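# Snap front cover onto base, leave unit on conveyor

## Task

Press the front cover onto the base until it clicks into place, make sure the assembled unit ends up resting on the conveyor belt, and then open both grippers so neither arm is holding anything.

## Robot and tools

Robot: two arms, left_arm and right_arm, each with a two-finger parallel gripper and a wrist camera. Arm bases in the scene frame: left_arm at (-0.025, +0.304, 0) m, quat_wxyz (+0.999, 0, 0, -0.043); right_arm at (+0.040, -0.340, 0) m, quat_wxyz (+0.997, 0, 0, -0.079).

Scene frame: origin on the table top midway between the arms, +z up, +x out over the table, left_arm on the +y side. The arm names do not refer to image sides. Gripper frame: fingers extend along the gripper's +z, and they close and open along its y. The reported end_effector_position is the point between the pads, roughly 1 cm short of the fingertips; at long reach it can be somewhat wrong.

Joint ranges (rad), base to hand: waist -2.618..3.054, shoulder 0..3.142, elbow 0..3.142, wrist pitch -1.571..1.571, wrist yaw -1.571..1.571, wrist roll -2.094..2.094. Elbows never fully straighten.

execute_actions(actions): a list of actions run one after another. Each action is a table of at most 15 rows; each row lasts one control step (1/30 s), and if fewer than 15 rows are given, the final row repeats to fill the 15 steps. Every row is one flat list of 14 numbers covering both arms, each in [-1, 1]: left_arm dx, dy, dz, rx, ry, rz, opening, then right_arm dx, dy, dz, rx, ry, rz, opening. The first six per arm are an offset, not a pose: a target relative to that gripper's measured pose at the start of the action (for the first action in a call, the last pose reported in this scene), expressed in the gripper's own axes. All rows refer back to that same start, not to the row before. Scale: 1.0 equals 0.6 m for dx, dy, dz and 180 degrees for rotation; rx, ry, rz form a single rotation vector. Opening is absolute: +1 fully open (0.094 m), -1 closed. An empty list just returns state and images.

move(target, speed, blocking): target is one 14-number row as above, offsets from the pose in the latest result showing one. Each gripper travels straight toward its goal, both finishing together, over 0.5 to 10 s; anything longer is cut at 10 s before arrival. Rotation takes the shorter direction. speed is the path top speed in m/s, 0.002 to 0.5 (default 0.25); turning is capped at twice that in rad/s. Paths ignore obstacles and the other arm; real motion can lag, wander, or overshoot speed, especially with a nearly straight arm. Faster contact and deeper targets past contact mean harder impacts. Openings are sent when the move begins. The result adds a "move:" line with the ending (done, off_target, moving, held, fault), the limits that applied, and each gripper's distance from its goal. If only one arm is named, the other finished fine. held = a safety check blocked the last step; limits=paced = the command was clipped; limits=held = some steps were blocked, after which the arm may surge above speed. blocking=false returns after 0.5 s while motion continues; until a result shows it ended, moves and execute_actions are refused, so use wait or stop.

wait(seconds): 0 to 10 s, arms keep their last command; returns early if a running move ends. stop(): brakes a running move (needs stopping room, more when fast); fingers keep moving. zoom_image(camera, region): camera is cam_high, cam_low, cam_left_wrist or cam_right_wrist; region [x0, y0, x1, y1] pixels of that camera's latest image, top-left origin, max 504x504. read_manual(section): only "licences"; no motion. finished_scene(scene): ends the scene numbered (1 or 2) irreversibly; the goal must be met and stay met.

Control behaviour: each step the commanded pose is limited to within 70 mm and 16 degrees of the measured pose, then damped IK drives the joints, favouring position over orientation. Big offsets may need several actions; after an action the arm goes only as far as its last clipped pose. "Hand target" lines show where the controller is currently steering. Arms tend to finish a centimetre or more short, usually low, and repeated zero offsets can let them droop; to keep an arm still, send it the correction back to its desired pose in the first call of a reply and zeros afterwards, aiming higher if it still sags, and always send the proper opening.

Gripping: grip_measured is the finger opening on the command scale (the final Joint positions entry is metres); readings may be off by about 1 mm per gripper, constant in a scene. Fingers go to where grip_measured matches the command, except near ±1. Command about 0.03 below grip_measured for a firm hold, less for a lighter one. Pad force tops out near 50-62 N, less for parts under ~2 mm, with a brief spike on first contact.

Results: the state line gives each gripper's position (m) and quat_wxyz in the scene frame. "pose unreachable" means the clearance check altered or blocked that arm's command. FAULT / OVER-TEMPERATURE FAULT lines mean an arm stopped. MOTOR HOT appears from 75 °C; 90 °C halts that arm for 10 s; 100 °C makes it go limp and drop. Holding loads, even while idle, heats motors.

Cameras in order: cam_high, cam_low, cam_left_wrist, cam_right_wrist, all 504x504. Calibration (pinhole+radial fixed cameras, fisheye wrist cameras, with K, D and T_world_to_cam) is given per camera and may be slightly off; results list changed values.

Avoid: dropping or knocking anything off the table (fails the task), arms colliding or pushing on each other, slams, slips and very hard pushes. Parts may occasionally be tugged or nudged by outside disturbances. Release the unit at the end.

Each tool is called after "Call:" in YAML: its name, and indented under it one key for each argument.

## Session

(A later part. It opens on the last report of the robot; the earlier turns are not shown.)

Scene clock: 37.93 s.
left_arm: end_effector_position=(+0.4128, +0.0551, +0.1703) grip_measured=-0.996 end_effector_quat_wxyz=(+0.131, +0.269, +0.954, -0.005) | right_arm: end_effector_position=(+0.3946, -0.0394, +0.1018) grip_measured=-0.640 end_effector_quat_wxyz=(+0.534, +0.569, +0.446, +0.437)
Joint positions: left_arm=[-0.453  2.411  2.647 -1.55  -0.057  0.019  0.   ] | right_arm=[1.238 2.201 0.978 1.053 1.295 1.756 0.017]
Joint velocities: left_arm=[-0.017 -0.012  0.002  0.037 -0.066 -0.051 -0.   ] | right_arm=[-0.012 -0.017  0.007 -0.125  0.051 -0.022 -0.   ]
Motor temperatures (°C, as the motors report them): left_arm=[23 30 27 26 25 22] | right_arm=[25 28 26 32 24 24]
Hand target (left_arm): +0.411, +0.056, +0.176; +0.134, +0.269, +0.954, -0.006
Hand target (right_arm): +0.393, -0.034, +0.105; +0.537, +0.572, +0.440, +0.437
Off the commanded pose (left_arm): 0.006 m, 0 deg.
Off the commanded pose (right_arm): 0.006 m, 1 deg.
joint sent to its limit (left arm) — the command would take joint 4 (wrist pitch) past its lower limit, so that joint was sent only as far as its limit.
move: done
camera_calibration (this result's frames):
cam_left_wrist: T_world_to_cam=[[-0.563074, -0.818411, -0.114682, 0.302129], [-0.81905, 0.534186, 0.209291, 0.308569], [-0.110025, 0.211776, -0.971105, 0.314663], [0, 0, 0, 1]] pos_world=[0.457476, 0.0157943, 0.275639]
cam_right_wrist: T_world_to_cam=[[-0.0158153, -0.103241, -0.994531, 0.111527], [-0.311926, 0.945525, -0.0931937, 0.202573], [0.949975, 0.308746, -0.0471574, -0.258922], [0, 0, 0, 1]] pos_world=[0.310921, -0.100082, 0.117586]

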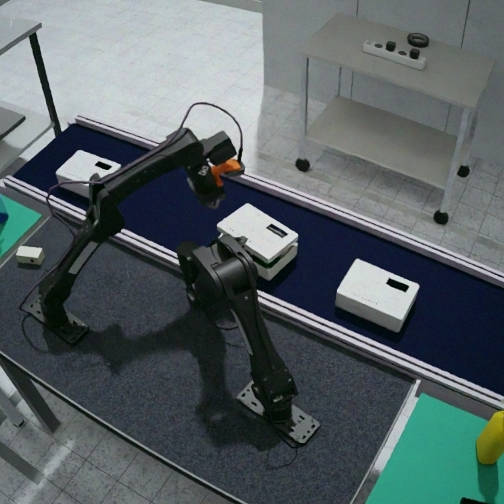

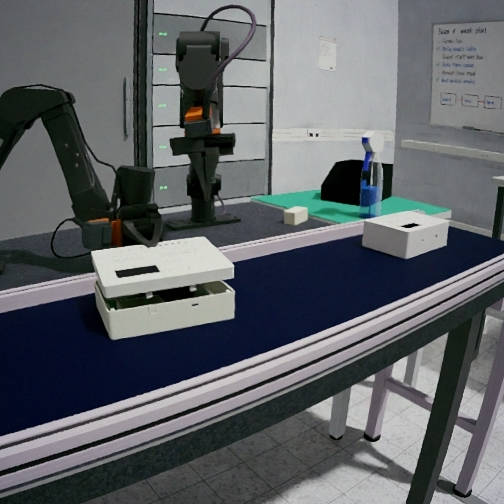

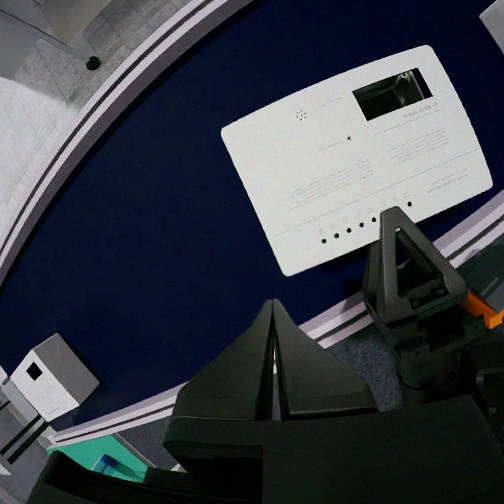

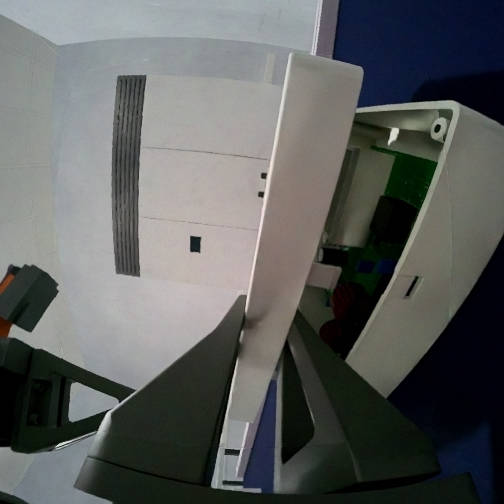

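Call:
move:
  target: [0,0,-0.01,0,0,0,-1,0.004,-0.008,0.0,0,0.012,0.0,-0.78]
  speed: 0.03

Call:
zoom_image:
  camera: "cam_low"
  region: [70, 210, 250, 350]

Call:
zoom_image:
  camera: "cam_high"
  region: [190, 180, 320, 300]

Scene clock: 39.20 s.
left_arm: end_effector_position=(+0.4128, +0.0551, +0.1703) grip_measured=-0.996 end_effector_quat_wxyz=(+0.131, +0.269, +0.954, -0.005) | right_arm: end_effector_position=(+0.3961, -0.0330, +0.1052) grip_measured=-0.640 end_effector_quat_wxyz=(+0.520, +0.568, +0.445, +0.457)
Joint positions: left_arm=[-0.453  2.411  2.647 -1.55  -0.057  0.019  0.   ] | right_arm=[1.238 2.201 0.978 1.088 1.262 1.755 0.017]
Joint velocities: left_arm=[-0.022 -0.007  0.007 -0.11  -0.007 -0.051  0.001] | right_arm=[-0.017 -0.002 -0.007  0.037 -0.022 -0.066  0.001]
Motor temperatures (°C, as the motors report them): left_arm=[23 30 27 26 25 22] | right_arm=[25 28 26 32 24 24]
Hand target (left_arm): +0.411, +0.056, +0.176; +0.134, +0.269, +0.954, -0.006
Hand target (right_arm): +0.395, -0.037, +0.097; +0.526, +0.561, +0.456, +0.448
Off the commanded pose (left_arm): 0.006 m, 0 deg.
Off the commanded pose (right_arm): 0.009 m, 2 deg.
joint sent to its limit (left arm) — the command would take joint 4 (wrist pitch) past its lower limit, so that joint was sent only as far as its limit.
move: done
camera_calibration (this result's frames):
cam_left_wrist: T_world_to_cam=[[-0.563074, -0.818411, -0.114682, 0.302129], [-0.81905, 0.534186, 0.209291, 0.308569], [-0.110025, 0.211776, -0.971105, 0.314663], [0, 0, 0, 1]] pos_world=[0.457476, 0.0157943, 0.275639]
cam_right_wrist: T_world_to_cam=[[-0.0010217, -0.0710746, -0.99747, 0.111058], [-0.341891, 0.937388, -0.0664433, 0.206151], [0.939739, 0.340958, -0.0252575, -0.259279], [0, 0, 0, 1]] pos_world=[0.314249, -0.0969471, 0.117925]

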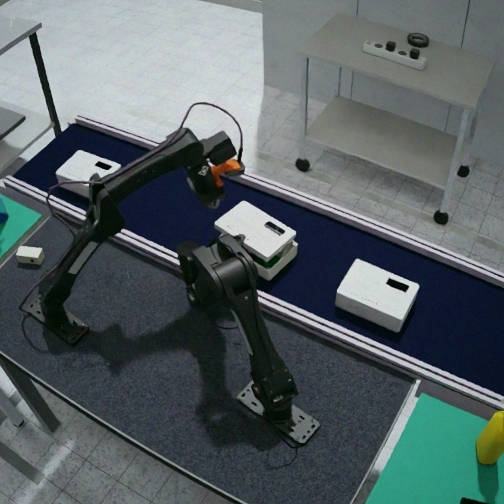

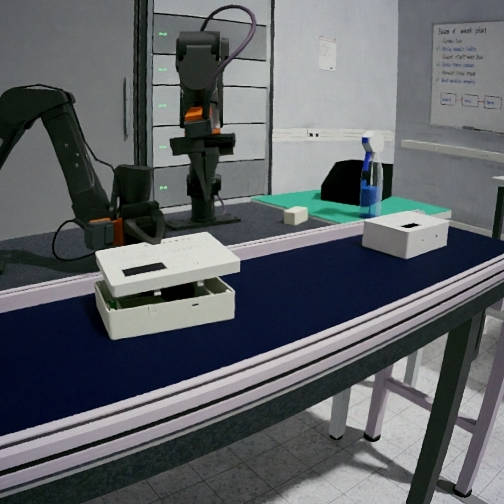

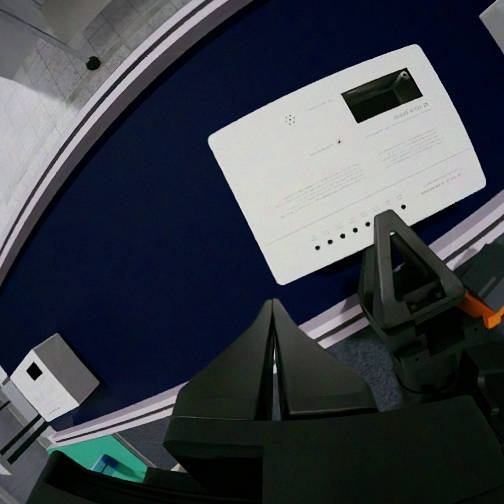

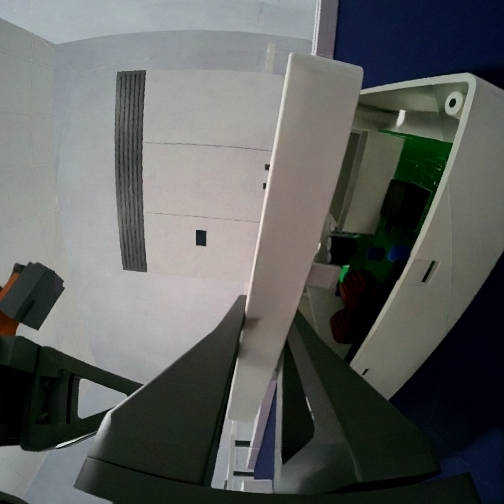

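Region (70, 210, 250, 350) of cam_low's 504x504 image, scaled by 2.800, with more detail than that image has.

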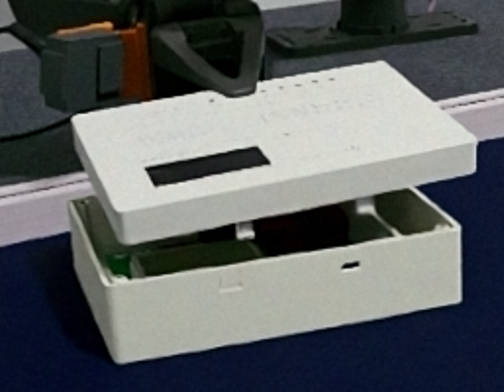

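Region (190, 180, 320, 300) of cam_high's 504x504 image, scaled by 3.877, with more detail than that image has; it fills the top 465 rows of this view, and the rest is white.

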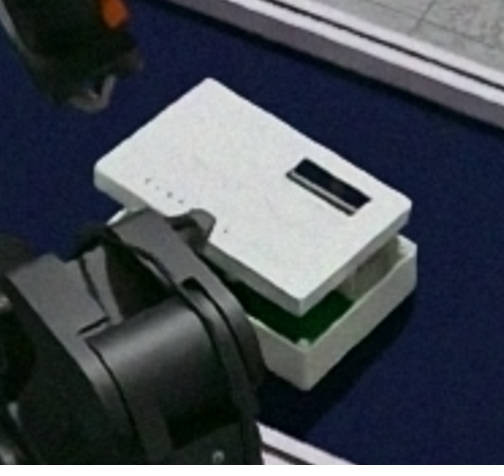

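Call:
move:
  target: [0,0,-0.01,0,0,0,-1,-0.014,-0.033,-0.002,0,-0.003,-0.012,-0.78]
  speed: 0.03

Call:
zoom_image:
  camera: "cam_low"
  region: [70, 210, 250, 350]

Call:
zoom_image:
  camera: "cam_high"
  region: [190, 180, 320, 300]

Scene clock: 40.40 s.
left_arm: end_effector_position=(+0.4128, +0.0551, +0.1703) grip_measured=-0.996 end_effector_quat_wxyz=(+0.131, +0.269, +0.954, -0.005) | right_arm: end_effector_position=(+0.3961, -0.0329, +0.0927) grip_measured=-0.640 end_effector_quat_wxyz=(+0.521, +0.566, +0.446, +0.457)
Joint positions: left_arm=[-0.453  2.411  2.647 -1.55  -0.057  0.019  0.   ] | right_arm=[1.238 2.246 0.978 1.141 1.261 1.745 0.017]
Joint velocities: left_arm=[-0.007 -0.007  0.007  0.037  0.022 -0.022  0.   ] | right_arm=[ 0.002  0.012 -0.007 -0.007 -0.11  -0.022 -0.   ]
Motor temperatures (°C, as the motors report them): left_arm=[23 30 27 26 25 22] | right_arm=[25 29 26 32 24 24]
Hand target (left_arm): +0.411, +0.056, +0.176; +0.134, +0.269, +0.954, -0.006
Hand target (right_arm): +0.393, -0.040, +0.085; +0.531, +0.562, +0.453, +0.444
Off the commanded pose (left_arm): 0.006 m, 0 deg.
Off the commanded pose (right_arm): 0.011 m, 2 deg.
joint sent to its limit (left arm) — the command would take joint 4 (wrist pitch) past its lower limit, so that joint was sent only as far as its limit.
move: off_target (right_arm)
camera_calibration (this result's frames):
cam_left_wrist: T_world_to_cam=[[-0.563074, -0.818411, -0.114682, 0.302129], [-0.81905, 0.534186, 0.209291, 0.308569], [-0.110025, 0.211776, -0.971105, 0.314663], [0, 0, 0, 1]] pos_world=[0.457476, 0.0157943, 0.275639]
cam_right_wrist: T_world_to_cam=[[0.000748884, -0.0740363, -0.997255, 0.0977916], [-0.342855, 0.936791, -0.069805, 0.205896], [0.939388, 0.341966, -0.0246822, -0.259524], [0, 0, 0, 1]] pos_world=[0.314313, -0.096893, 0.10549]

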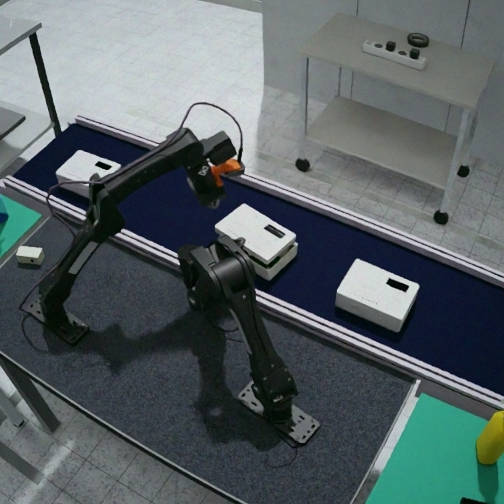

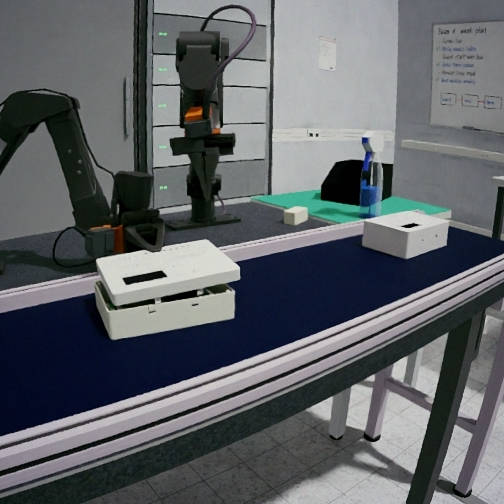

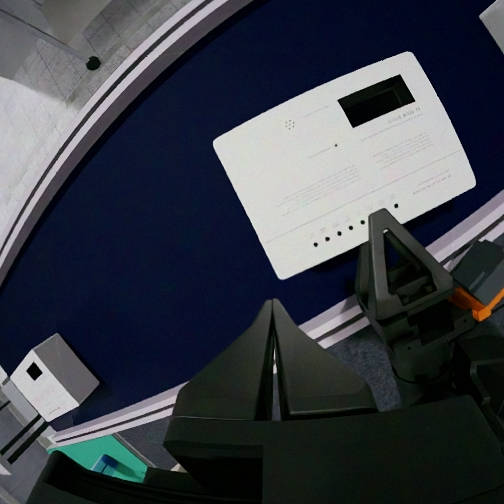

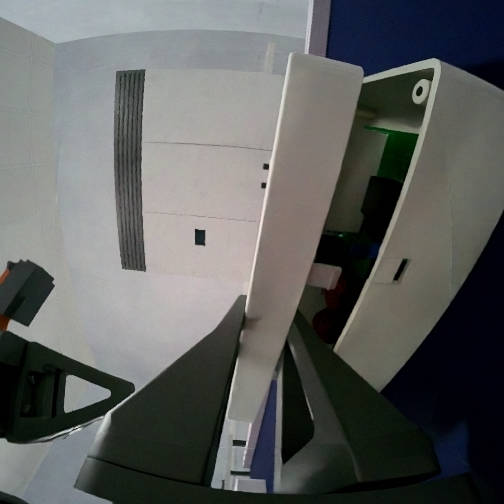

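Region (70, 210, 250, 350) of cam_low's 504x504 image, scaled by 2.800, with more detail than that image has.

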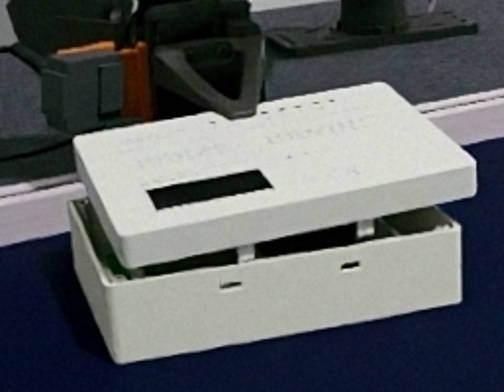

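Region (190, 180, 320, 300) of cam_high's 504x504 image, scaled by 3.877, with more detail than that image has; it fills the top 465 rows of this view, and the rest is white.

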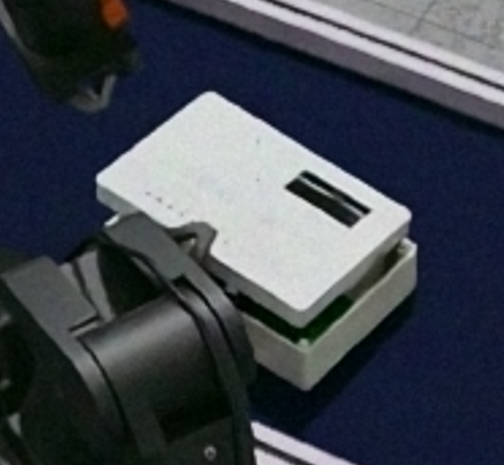

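Call:
execute_actions:
  actions: []

Scene clock: 40.80 s.
left_arm: end_effector_position=(+0.4128, +0.0551, +0.1703) grip_measured=-0.996 end_effector_quat_wxyz=(+0.131, +0.269, +0.954, -0.005) | right_arm: end_effector_position=(+0.3961, -0.0329, +0.0930) grip_measured=-0.640 end_effector_quat_wxyz=(+0.521, +0.567, +0.445, +0.458)
Joint positions: left_arm=[-0.453  2.411  2.647 -1.55  -0.057  0.019  0.   ] | right_arm=[1.238 2.247 0.978 1.145 1.261 1.744 0.017]
Joint velocities: left_arm=[-0.007  0.002 -0.002  0.007 -0.022 -0.066  0.001] | right_arm=[-0.022 -0.017  0.007 -0.022  0.007 -0.037  0.   ]
Motor temperatures (°C, as the motors report them): left_arm=[23 30 27 26 25 22] | right_arm=[25 29 26 32 24 24]
Hand target (left_arm): +0.411, +0.056, +0.176; +0.134, +0.269, +0.954, -0.006
Hand target (right_arm): +0.393, -0.040, +0.085; +0.531, +0.562, +0.453, +0.444
Off the commanded pose (left_arm): 0.006 m, 0 deg.
Off the commanded pose (right_arm): 0.011 m, 2 deg.
camera_calibration (this result's frames):
cam_left_wrist: T_world_to_cam=[[-0.563074, -0.818411, -0.114682, 0.302129], [-0.81905, 0.534186, 0.209291, 0.308569], [-0.110025, 0.211776, -0.971105, 0.314663], [0, 0, 0, 1]] pos_world=[0.457476, 0.0157943, 0.275639]
cam_right_wrist: T_world_to_cam=[[0.00198057, -0.0724749, -0.997368, 0.0976326], [-0.342811, 0.936885, -0.0687605, 0.205773], [0.939402, 0.342045, -0.0229896, -0.259712], [0, 0, 0, 1]] pos_world=[0.314322, -0.0968771, 0.105554]

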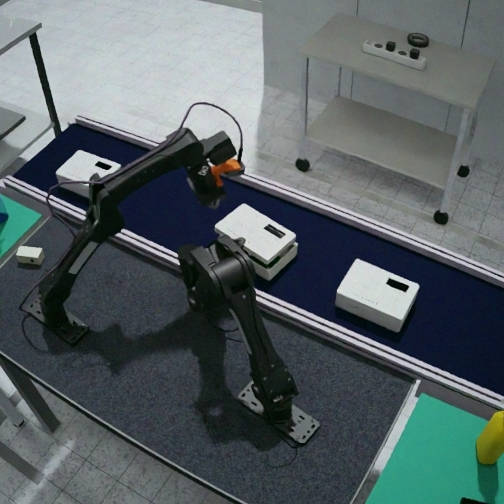

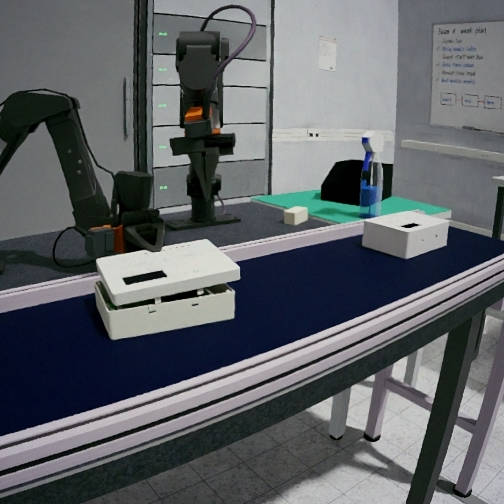

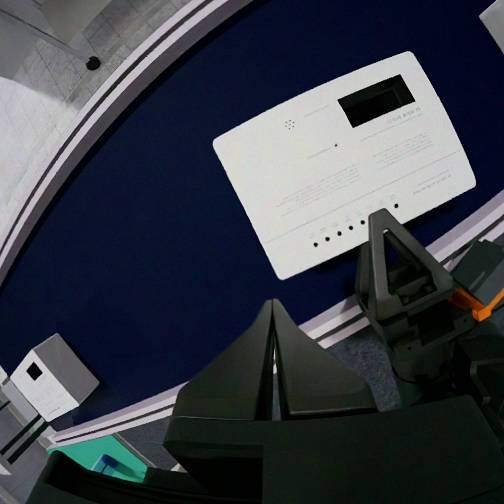

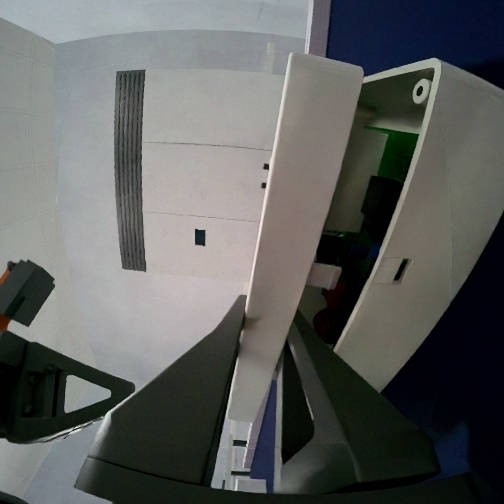

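Call:
move:
  target: [0,0,-0.008,0,0,0,-1, -0.027,0.012,-0.002,0,0,-0.015,-0.78]
  speed: 0.03

Call:
zoom_image:
  camera: "cam_low"
  region: [70,210,250,350]

Call:
zoom_image:
  camera: "cam_high"
  region: [190,180,320,300]

Scene clock: 42.00 s.
left_arm: end_effector_position=(+0.4128, +0.0551, +0.1703) grip_measured=-0.996 end_effector_quat_wxyz=(+0.131, +0.269, +0.954, -0.005) | right_arm: end_effector_position=(+0.3904, -0.0429, +0.0908) grip_measured=-0.640 end_effector_quat_wxyz=(+0.529, +0.556, +0.462, +0.444)
Joint positions: left_arm=[-0.453  2.411  2.647 -1.55  -0.057  0.019  0.   ] | right_arm=[1.238 2.219 0.921 1.152 1.255 1.716 0.017]
Joint velocities: left_arm=[-0.012 -0.012 -0.007 -0.007 -0.022 -0.037 -0.   ] | right_arm=[-0.002  0.002  0.002 -0.081 -0.066  0.007 -0.   ]
Motor temperatures (°C, as the motors report them): left_arm=[23 31 27 26 25 22] | right_arm=[25 29 26 32 24 24]
Hand target (left_arm): +0.411, +0.056, +0.175; +0.134, +0.269, +0.954, -0.006
Hand target (right_arm): +0.392, -0.049, +0.099; +0.532, +0.556, +0.458, +0.445
Off the commanded pose (left_arm): 0.005 m, 0 deg.
Off the commanded pose (right_arm): 0.011 m, 1 deg.
joint sent to its limit (left arm) — the command would take joint 4 (wrist pitch) past its lower limit, so that joint was sent only as far as its limit.
move: off_target (right_arm)
camera_calibration (this result's frames):
cam_left_wrist: T_world_to_cam=[[-0.563074, -0.818411, -0.114682, 0.302129], [-0.81905, 0.534186, 0.209291, 0.308569], [-0.110025, 0.211776, -0.971105, 0.314663], [0, 0, 0, 1]] pos_world=[0.457476, 0.0157943, 0.275639]
cam_right_wrist: T_world_to_cam=[[-0.0135282, -0.119168, -0.992782, 0.0984128], [-0.350627, 0.930394, -0.106901, 0.219288], [0.936417, 0.34665, -0.05437, -0.246741], [0, 0, 0, 1]] pos_world=[0.309272, -0.106764, 0.107729]

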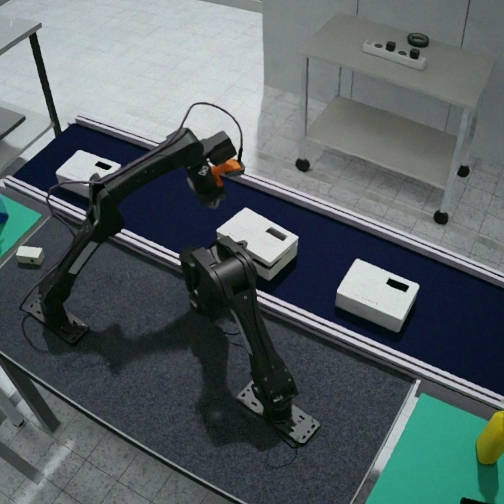

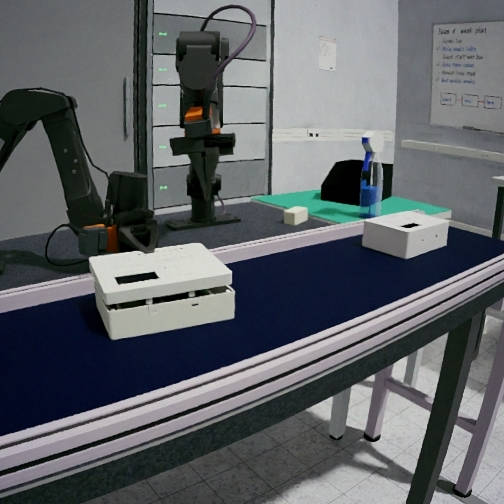

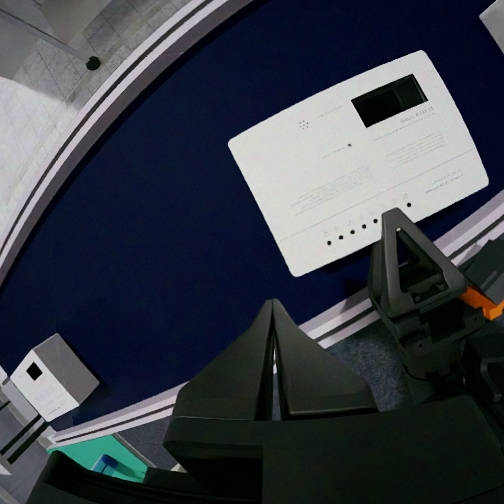

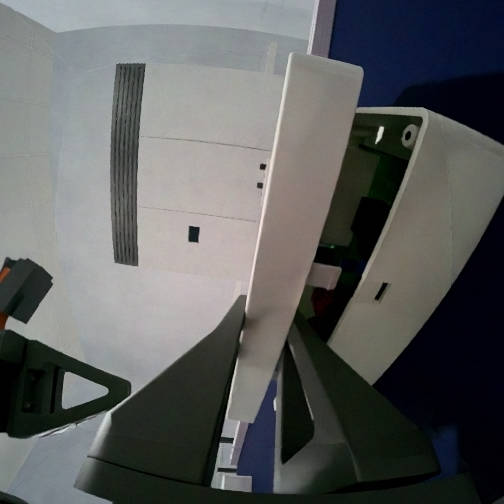

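Region (70, 210, 250, 350) of cam_low's 504x504 image, scaled by 2.800, with more detail than that image has.

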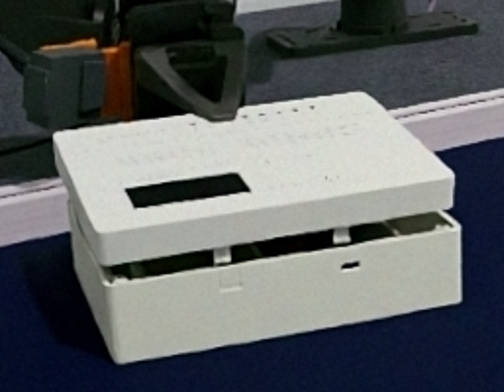

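Region (190, 180, 320, 300) of cam_high's 504x504 image, scaled by 3.877, with more detail than that image has; it fills the top 465 rows of this view, and the rest is white.

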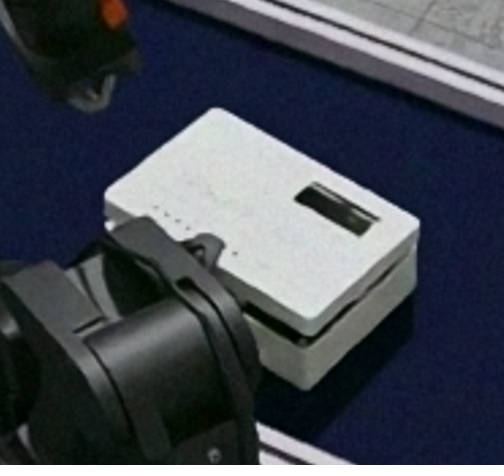

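Call:
move:
  target: [0,0,-0.008,0,0,0,-1, 0.017,0.008,0.008,0,0,0,-0.78]
  speed: 0.02

Call:
zoom_image:
  camera: "cam_low"
  region: [70,210,250,350]

Call:
zoom_image:
  camera: "cam_high"
  region: [190,180,320,300]

Scene clock: 43.13 s.
left_arm: end_effector_position=(+0.4128, +0.0551, +0.1703) grip_measured=-0.996 end_effector_quat_wxyz=(+0.131, +0.269, +0.954, -0.005) | right_arm: end_effector_position=(+0.3927, -0.0384, +0.0936) grip_measured=-0.640 end_effector_quat_wxyz=(+0.529, +0.556, +0.463, +0.444)
Joint positions: left_arm=[-0.453  2.411  2.647 -1.55  -0.057  0.019  0.   ] | right_arm=[1.238 2.219 0.944 1.129 1.254 1.714 0.017]
Joint velocities: left_arm=[ 0.012  0.002 -0.007 -0.051 -0.007 -0.022  0.001] | right_arm=[-0.017 -0.007  0.002  0.007 -0.007 -0.066  0.   ]
Motor temperatures (°C, as the motors report them): left_arm=[23 31 27 26 25 22] | right_arm=[25 29 26 32 24 24]
Hand target (left_arm): +0.411, +0.056, +0.175; +0.134, +0.269, +0.954, -0.006
Hand target (right_arm): +0.397, -0.034, +0.096; +0.529, +0.556, +0.462, +0.444
Off the commanded pose (left_arm): 0.005 m, 0 deg.
Off the commanded pose (right_arm): 0.007 m, 0 deg.
joint sent to its limit (left arm) — the command would take joint 4 (wrist pitch) past its lower limit, so that joint was sent only as far as its limit.
move: done
camera_calibration (this result's frames):
cam_left_wrist: T_world_to_cam=[[-0.563074, -0.818411, -0.114682, 0.302129], [-0.81905, 0.534186, 0.209291, 0.308569], [-0.110025, 0.211776, -0.971105, 0.314663], [0, 0, 0, 1]] pos_world=[0.457476, 0.0157943, 0.275639]
cam_right_wrist: T_world_to_cam=[[-0.0141091, -0.121673, -0.99247, 0.101831], [-0.351856, 0.929689, -0.108975, 0.216848], [0.935948, 0.347669, -0.0559286, -0.249993], [0, 0, 0, 1]] pos_world=[0.311717, -0.102296, 0.110714]

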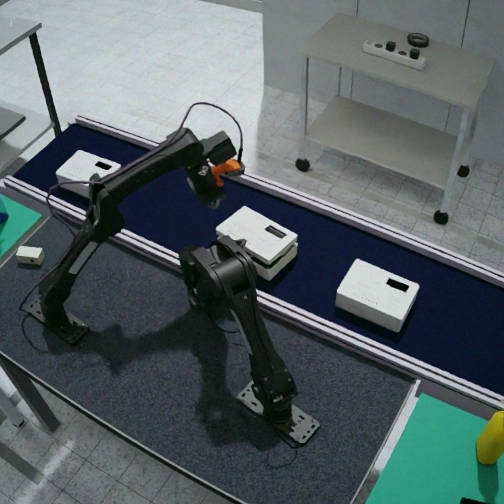

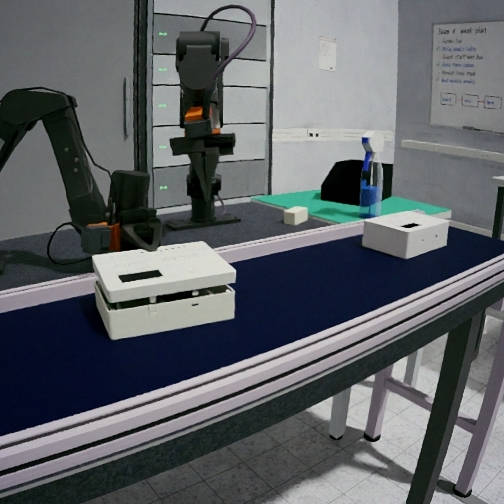

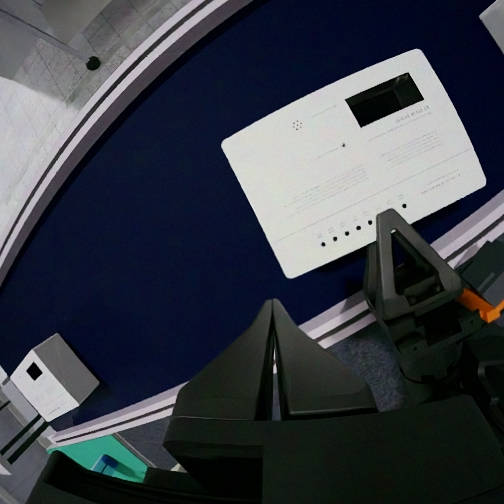

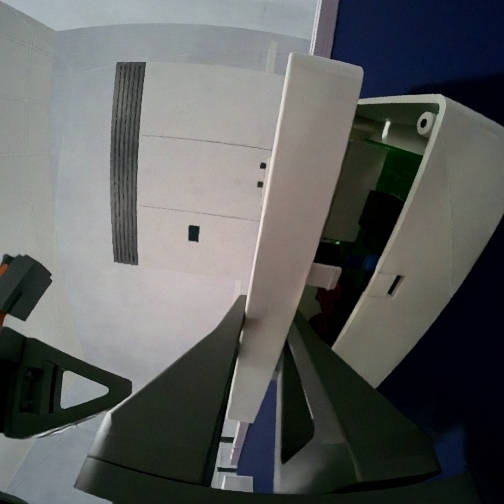

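Region (70, 210, 250, 350) of cam_low's 504x504 image, scaled by 2.800, with more detail than that image has.

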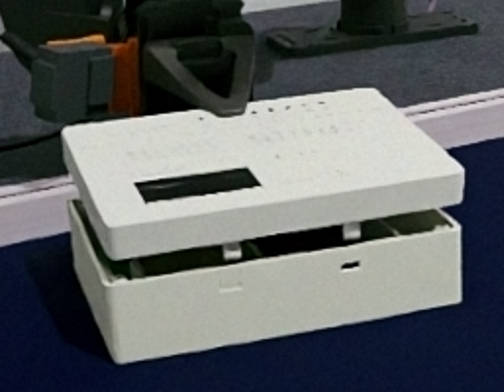

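Region (190, 180, 320, 300) of cam_high's 504x504 image, scaled by 3.877, with more detail than that image has; it fills the top 465 rows of this view, and the rest is white.

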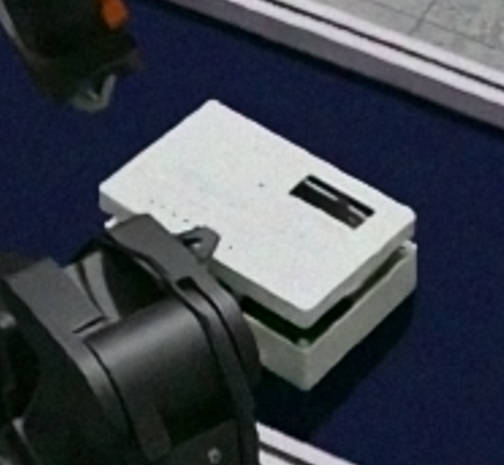

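Call:
move:
  target: [0,0,-0.008,0,0,0,-1, 0.0,-0.028,0.0,0,0,0,-0.78]
  speed: 0.02

Call:
zoom_image:
  camera: "cam_low"
  region: [70,210,250,350]

Call:
zoom_image:
  camera: "cam_high"
  region: [190,180,320,300]

Scene clock: 44.43 s.
left_arm: end_effector_position=(+0.4128, +0.0551, +0.1703) grip_measured=-0.996 end_effector_quat_wxyz=(+0.131, +0.269, +0.954, -0.005) | right_arm: end_effector_position=(+0.3925, -0.0404, +0.0920) grip_measured=-0.640 end_effector_quat_wxyz=(+0.528, +0.563, +0.446, +0.453)
Joint positions: left_arm=[-0.453  2.411  2.647 -1.55  -0.057  0.019  0.   ] | right_arm=[1.238 2.244 0.944 1.194 1.268 1.71  0.017]
Joint velocities: left_arm=[-0.002 -0.012 -0.002  0.022 -0.022  0.051  0.   ] | right_arm=[-0.002 -0.002 -0.002  0.022  0.037  0.037  0.   ]
Motor temperatures (°C, as the motors report them): left_arm=[23 31 27 26 25 22] | right_arm=[25 29 26 32 24 24]
Hand target (left_arm): +0.411, +0.056, +0.175; +0.134, +0.269, +0.954, -0.006
Hand target (right_arm): +0.392, -0.038, +0.077; +0.529, +0.556, +0.463, +0.444
Off the commanded pose (left_arm): 0.005 m, 0 deg.
Off the commanded pose (right_arm): 0.015 m, 2 deg.
joint sent to its limit (left arm) — the command would take joint 4 (wrist pitch) past its lower limit, so that joint was sent only as far as its limit.
move: off_target (right_arm)
camera_calibration (this result's frames):
cam_left_wrist: T_world_to_cam=[[-0.563074, -0.818411, -0.114682, 0.302129], [-0.81905, 0.534186, 0.209291, 0.308569], [-0.110025, 0.211776, -0.971105, 0.314663], [0, 0, 0, 1]] pos_world=[0.457476, 0.0157943, 0.275639]
cam_right_wrist: T_world_to_cam=[[0.00470773, -0.0896696, -0.99596, 0.0941796], [-0.337273, 0.937471, -0.0859978, 0.210949], [0.941395, 0.336315, -0.0258298, -0.254518], [0, 0, 0, 1]] pos_world=[0.310306, -0.103715, 0.105366]

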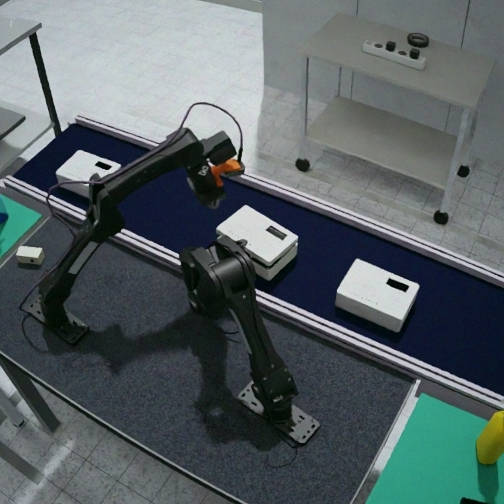

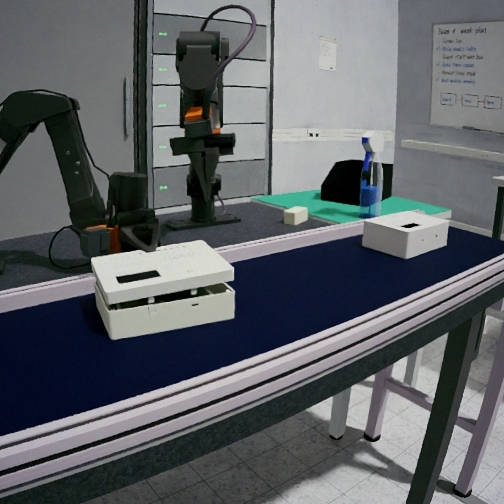

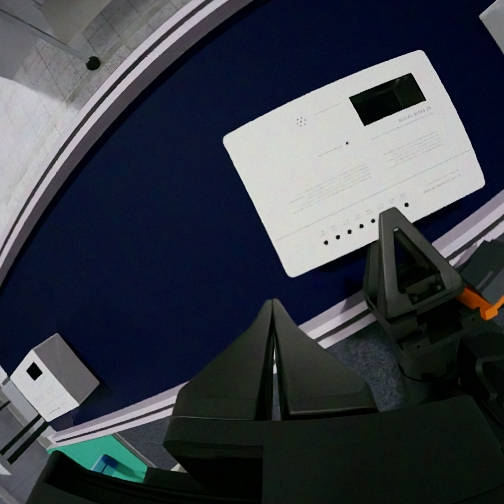

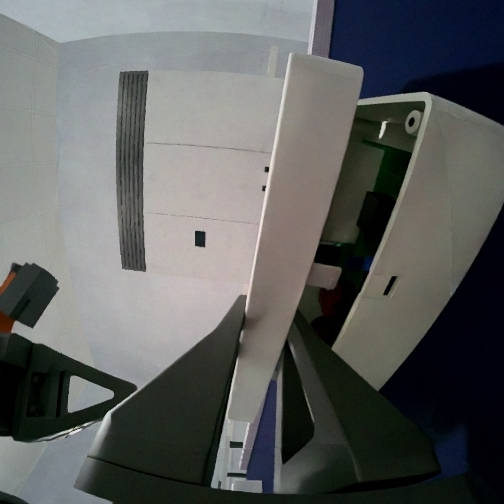

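Region (70, 210, 250, 350) of cam_low's 504x504 image, scaled by 2.800, with more detail than that image has.

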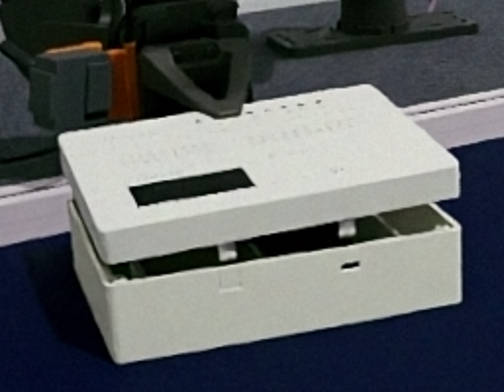

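Region (190, 180, 320, 300) of cam_high's 504x504 image, scaled by 3.877, with more detail than that image has; it fills the top 465 rows of this view, and the rest is white.

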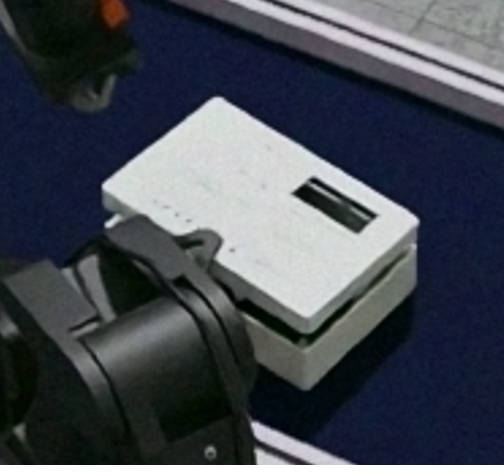

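Call:
move:
  target: [0,0,-0.008,0,0,0,-1, 0.006,-0.006,0.0,0.022,0,-0.012,-0.78]
  speed: 0.02

Call:
zoom_image:
  camera: "cam_low"
  region: [70,210,250,350]

Call:
zoom_image:
  camera: "cam_high"
  region: [190,180,320,300]

Scene clock: 47.03 s.
left_arm: end_effector_position=(+0.4128, +0.0551, +0.1703) grip_measured=-0.996 end_effector_quat_wxyz=(+0.131, +0.269, +0.954, -0.005) | right_arm: end_effector_position=(+0.3919, -0.0397, +0.0871) grip_measured=-0.640 end_effector_quat_wxyz=(+0.518, +0.569, +0.469, +0.434)
Joint positions: left_arm=[-0.453  2.411  2.647 -1.55  -0.057  0.019  0.   ] | right_arm=[1.238 2.188 0.951 0.958 1.252 1.845 0.017]
Joint velocities: left_arm=[ 0.002  0.012  0.012 -0.051 -0.007 -0.095 -0.   ] | right_arm=[ 0.012 -0.012  0.002 -0.081  0.037  0.022  0.001]
Motor temperatures (°C, as the motors report them): left_arm=[23 31 27 26 25 22] | right_arm=[25 29 26 32 24 24]
Hand target (left_arm): +0.411, +0.056, +0.175; +0.134, +0.269, +0.954, -0.006
Hand target (right_arm): +0.393, -0.037, +0.089; +0.518, +0.570, +0.472, +0.429
Off the commanded pose (left_arm): 0.005 m, 0 deg.
Off the commanded pose (right_arm): 0.003 m, 1 deg.
joint sent to its limit (left arm) — the command would take joint 4 (wrist pitch) past its lower limit, so that joint was sent only as far as its limit.
move: done
camera_calibration (this result's frames):
cam_left_wrist: T_world_to_cam=[[-0.563074, -0.818411, -0.114682, 0.302129], [-0.81905, 0.534186, 0.209291, 0.308569], [-0.110025, 0.211776, -0.971105, 0.314663], [0, 0, 0, 1]] pos_world=[0.457476, 0.0157943, 0.275639]
cam_right_wrist: T_world_to_cam=[[-0.0541621, -0.109888, -0.992467, 0.111401], [-0.349706, 0.933066, -0.0842262, 0.214163], [0.935292, 0.34251, -0.0889653, -0.246217], [0, 0, 0, 1]] pos_world=[0.311212, -0.103255, 0.106695]

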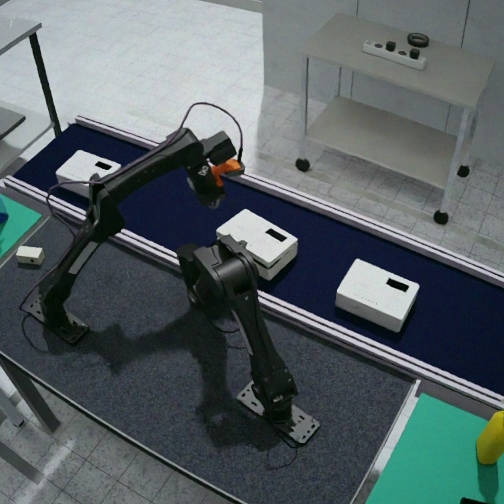

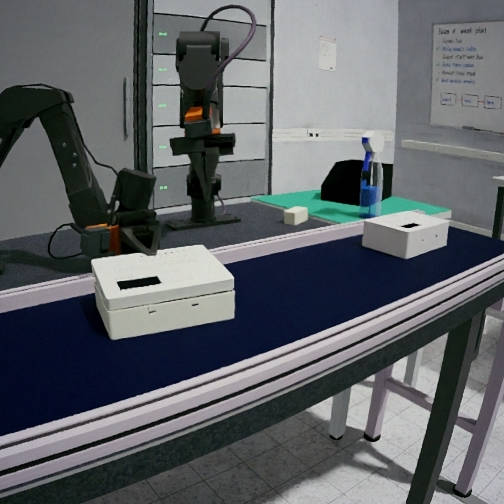

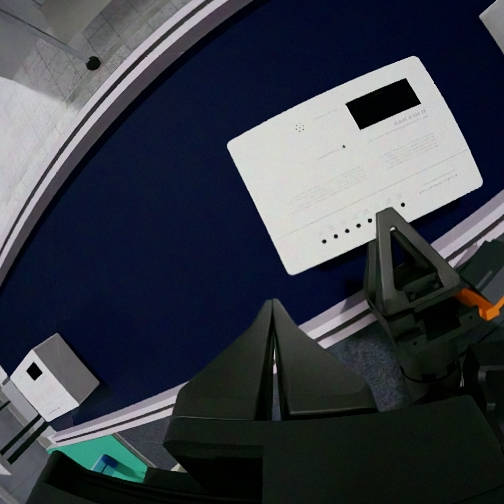

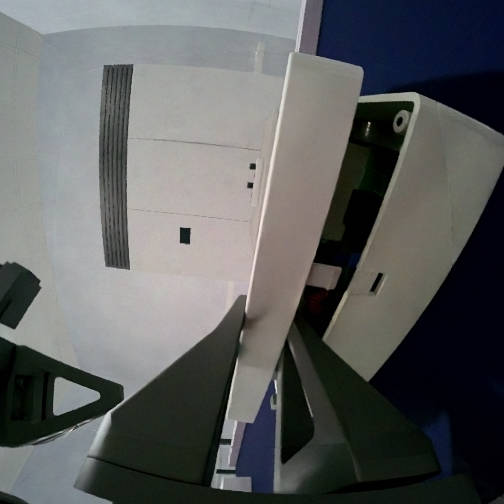

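Region (70, 210, 250, 350) of cam_low's 504x504 image, scaled by 2.800, with more detail than that image has.

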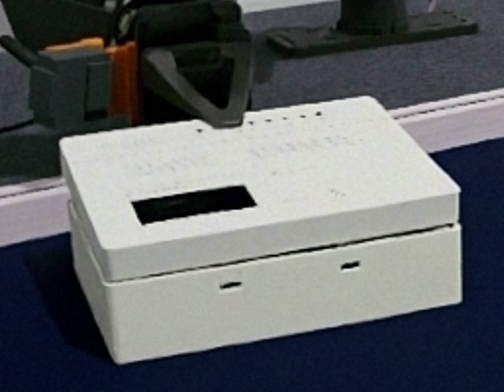

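Region (190, 180, 320, 300) of cam_high's 504x504 image, scaled by 3.877, with more detail than that image has; it fills the top 465 rows of this view, and the rest is white.

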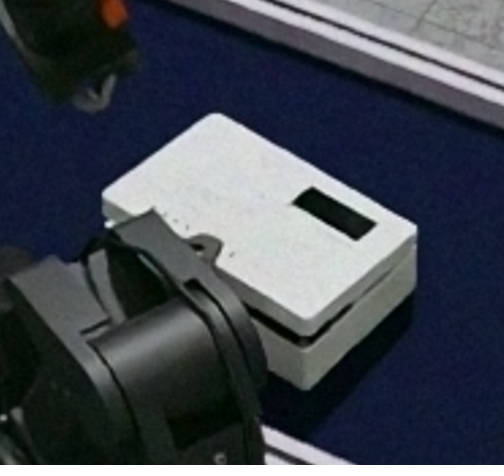

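Call:
move:
  target: [0,0,-0.008,0,0,0,-1, 0.003,0.0,0.014,0,0,0,-0.78]
  speed: 0.02

Call:
zoom_image:
  camera: "cam_low"
  region: [70,210,250,350]

Call:
zoom_image:
  camera: "cam_high"
  region: [190,180,320,300]

Scene clock: 47.90 s.
left_arm: end_effector_position=(+0.4128, +0.0551, +0.1703) grip_measured=-0.996 end_effector_quat_wxyz=(+0.131, +0.269, +0.954, -0.005) | right_arm: end_effector_position=(+0.3939, -0.0398, +0.0877) grip_measured=-0.640 end_effector_quat_wxyz=(+0.516, +0.570, +0.468, +0.436)
Joint positions: left_arm=[-0.453  2.411  2.647 -1.55  -0.057  0.019  0.   ] | right_arm=[1.232 2.187 0.952 0.96  1.244 1.845 0.017]
Joint velocities: left_arm=[-0.002 -0.002 -0.007 -0.037 -0.066  0.022 -0.   ] | right_arm=[ 0.022 -0.022  0.002  0.022 -0.051 -0.081  0.001]
Motor temperatures (°C, as the motors report them): left_arm=[23 31 27 26 25 22] | right_arm=[25 29 26 32 24 24]
Hand target (left_arm): +0.411, +0.056, +0.175; +0.134, +0.269, +0.954, -0.006
Hand target (right_arm): +0.400, -0.040, +0.087; +0.518, +0.569, +0.469, +0.434
Off the commanded pose (left_arm): 0.005 m, 0 deg.
Off the commanded pose (right_arm): 0.007 m, 0 deg.
joint sent to its limit (left arm) — the command would take joint 4 (wrist pitch) past its lower limit, so that joint was sent only as far as its limit.
move: done
camera_calibration (this result's frames):
cam_left_wrist: T_world_to_cam=[[-0.563074, -0.818411, -0.114682, 0.302129], [-0.81905, 0.534186, 0.209291, 0.308569], [-0.110025, 0.211776, -0.971105, 0.314663], [0, 0, 0, 1]] pos_world=[0.457476, 0.0157943, 0.275639]
cam_right_wrist: T_world_to_cam=[[-0.0535899, -0.104206, -0.993111, 0.112148], [-0.352169, 0.932609, -0.0788543, 0.215556], [0.934401, 0.345517, -0.0866766, -0.247687], [0, 0, 0, 1]] pos_world=[0.313362, -0.103763, 0.106904]

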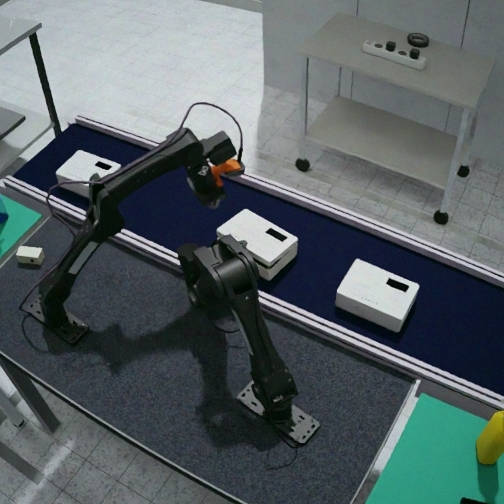

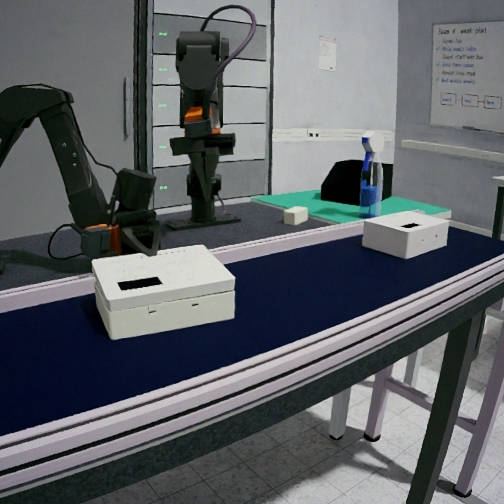

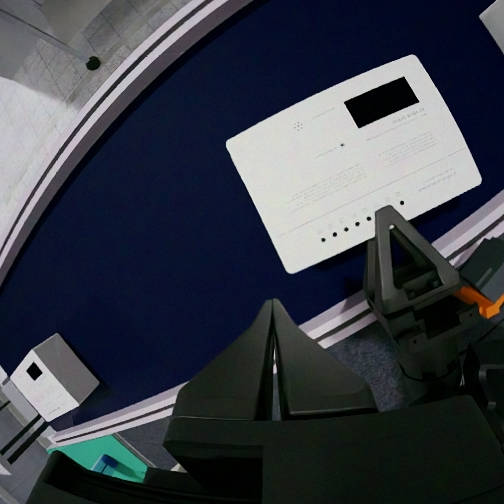

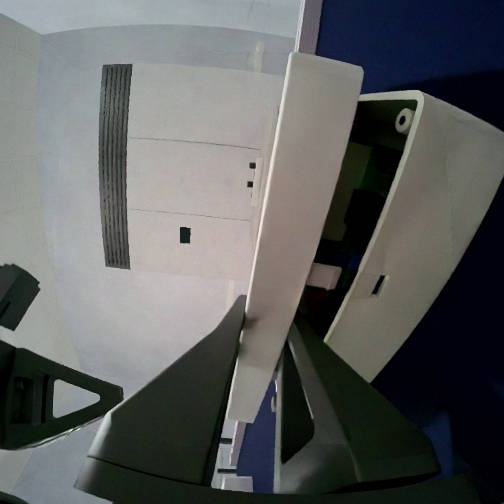

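Region (70, 210, 250, 350) of cam_low's 504x504 image, scaled by 2.800, with more detail than that image has.

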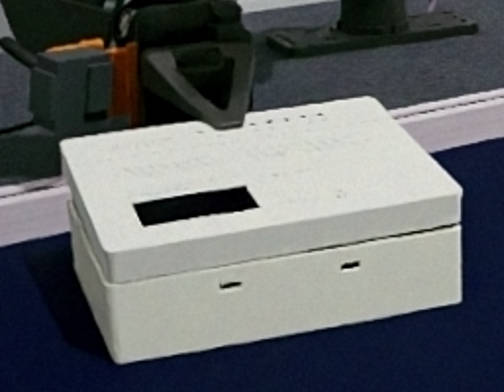

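Region (190, 180, 320, 300) of cam_high's 504x504 image, scaled by 3.877, with more detail than that image has; it fills the top 465 rows of this view, and the rest is white.

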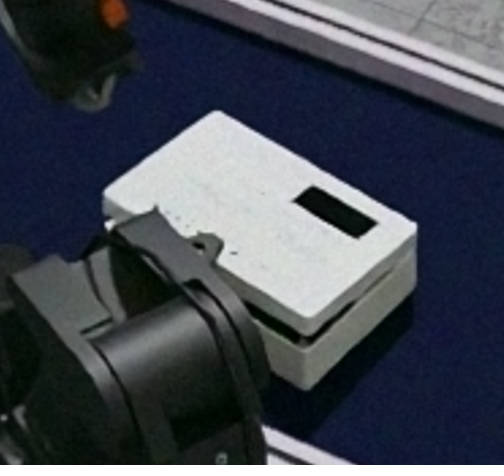

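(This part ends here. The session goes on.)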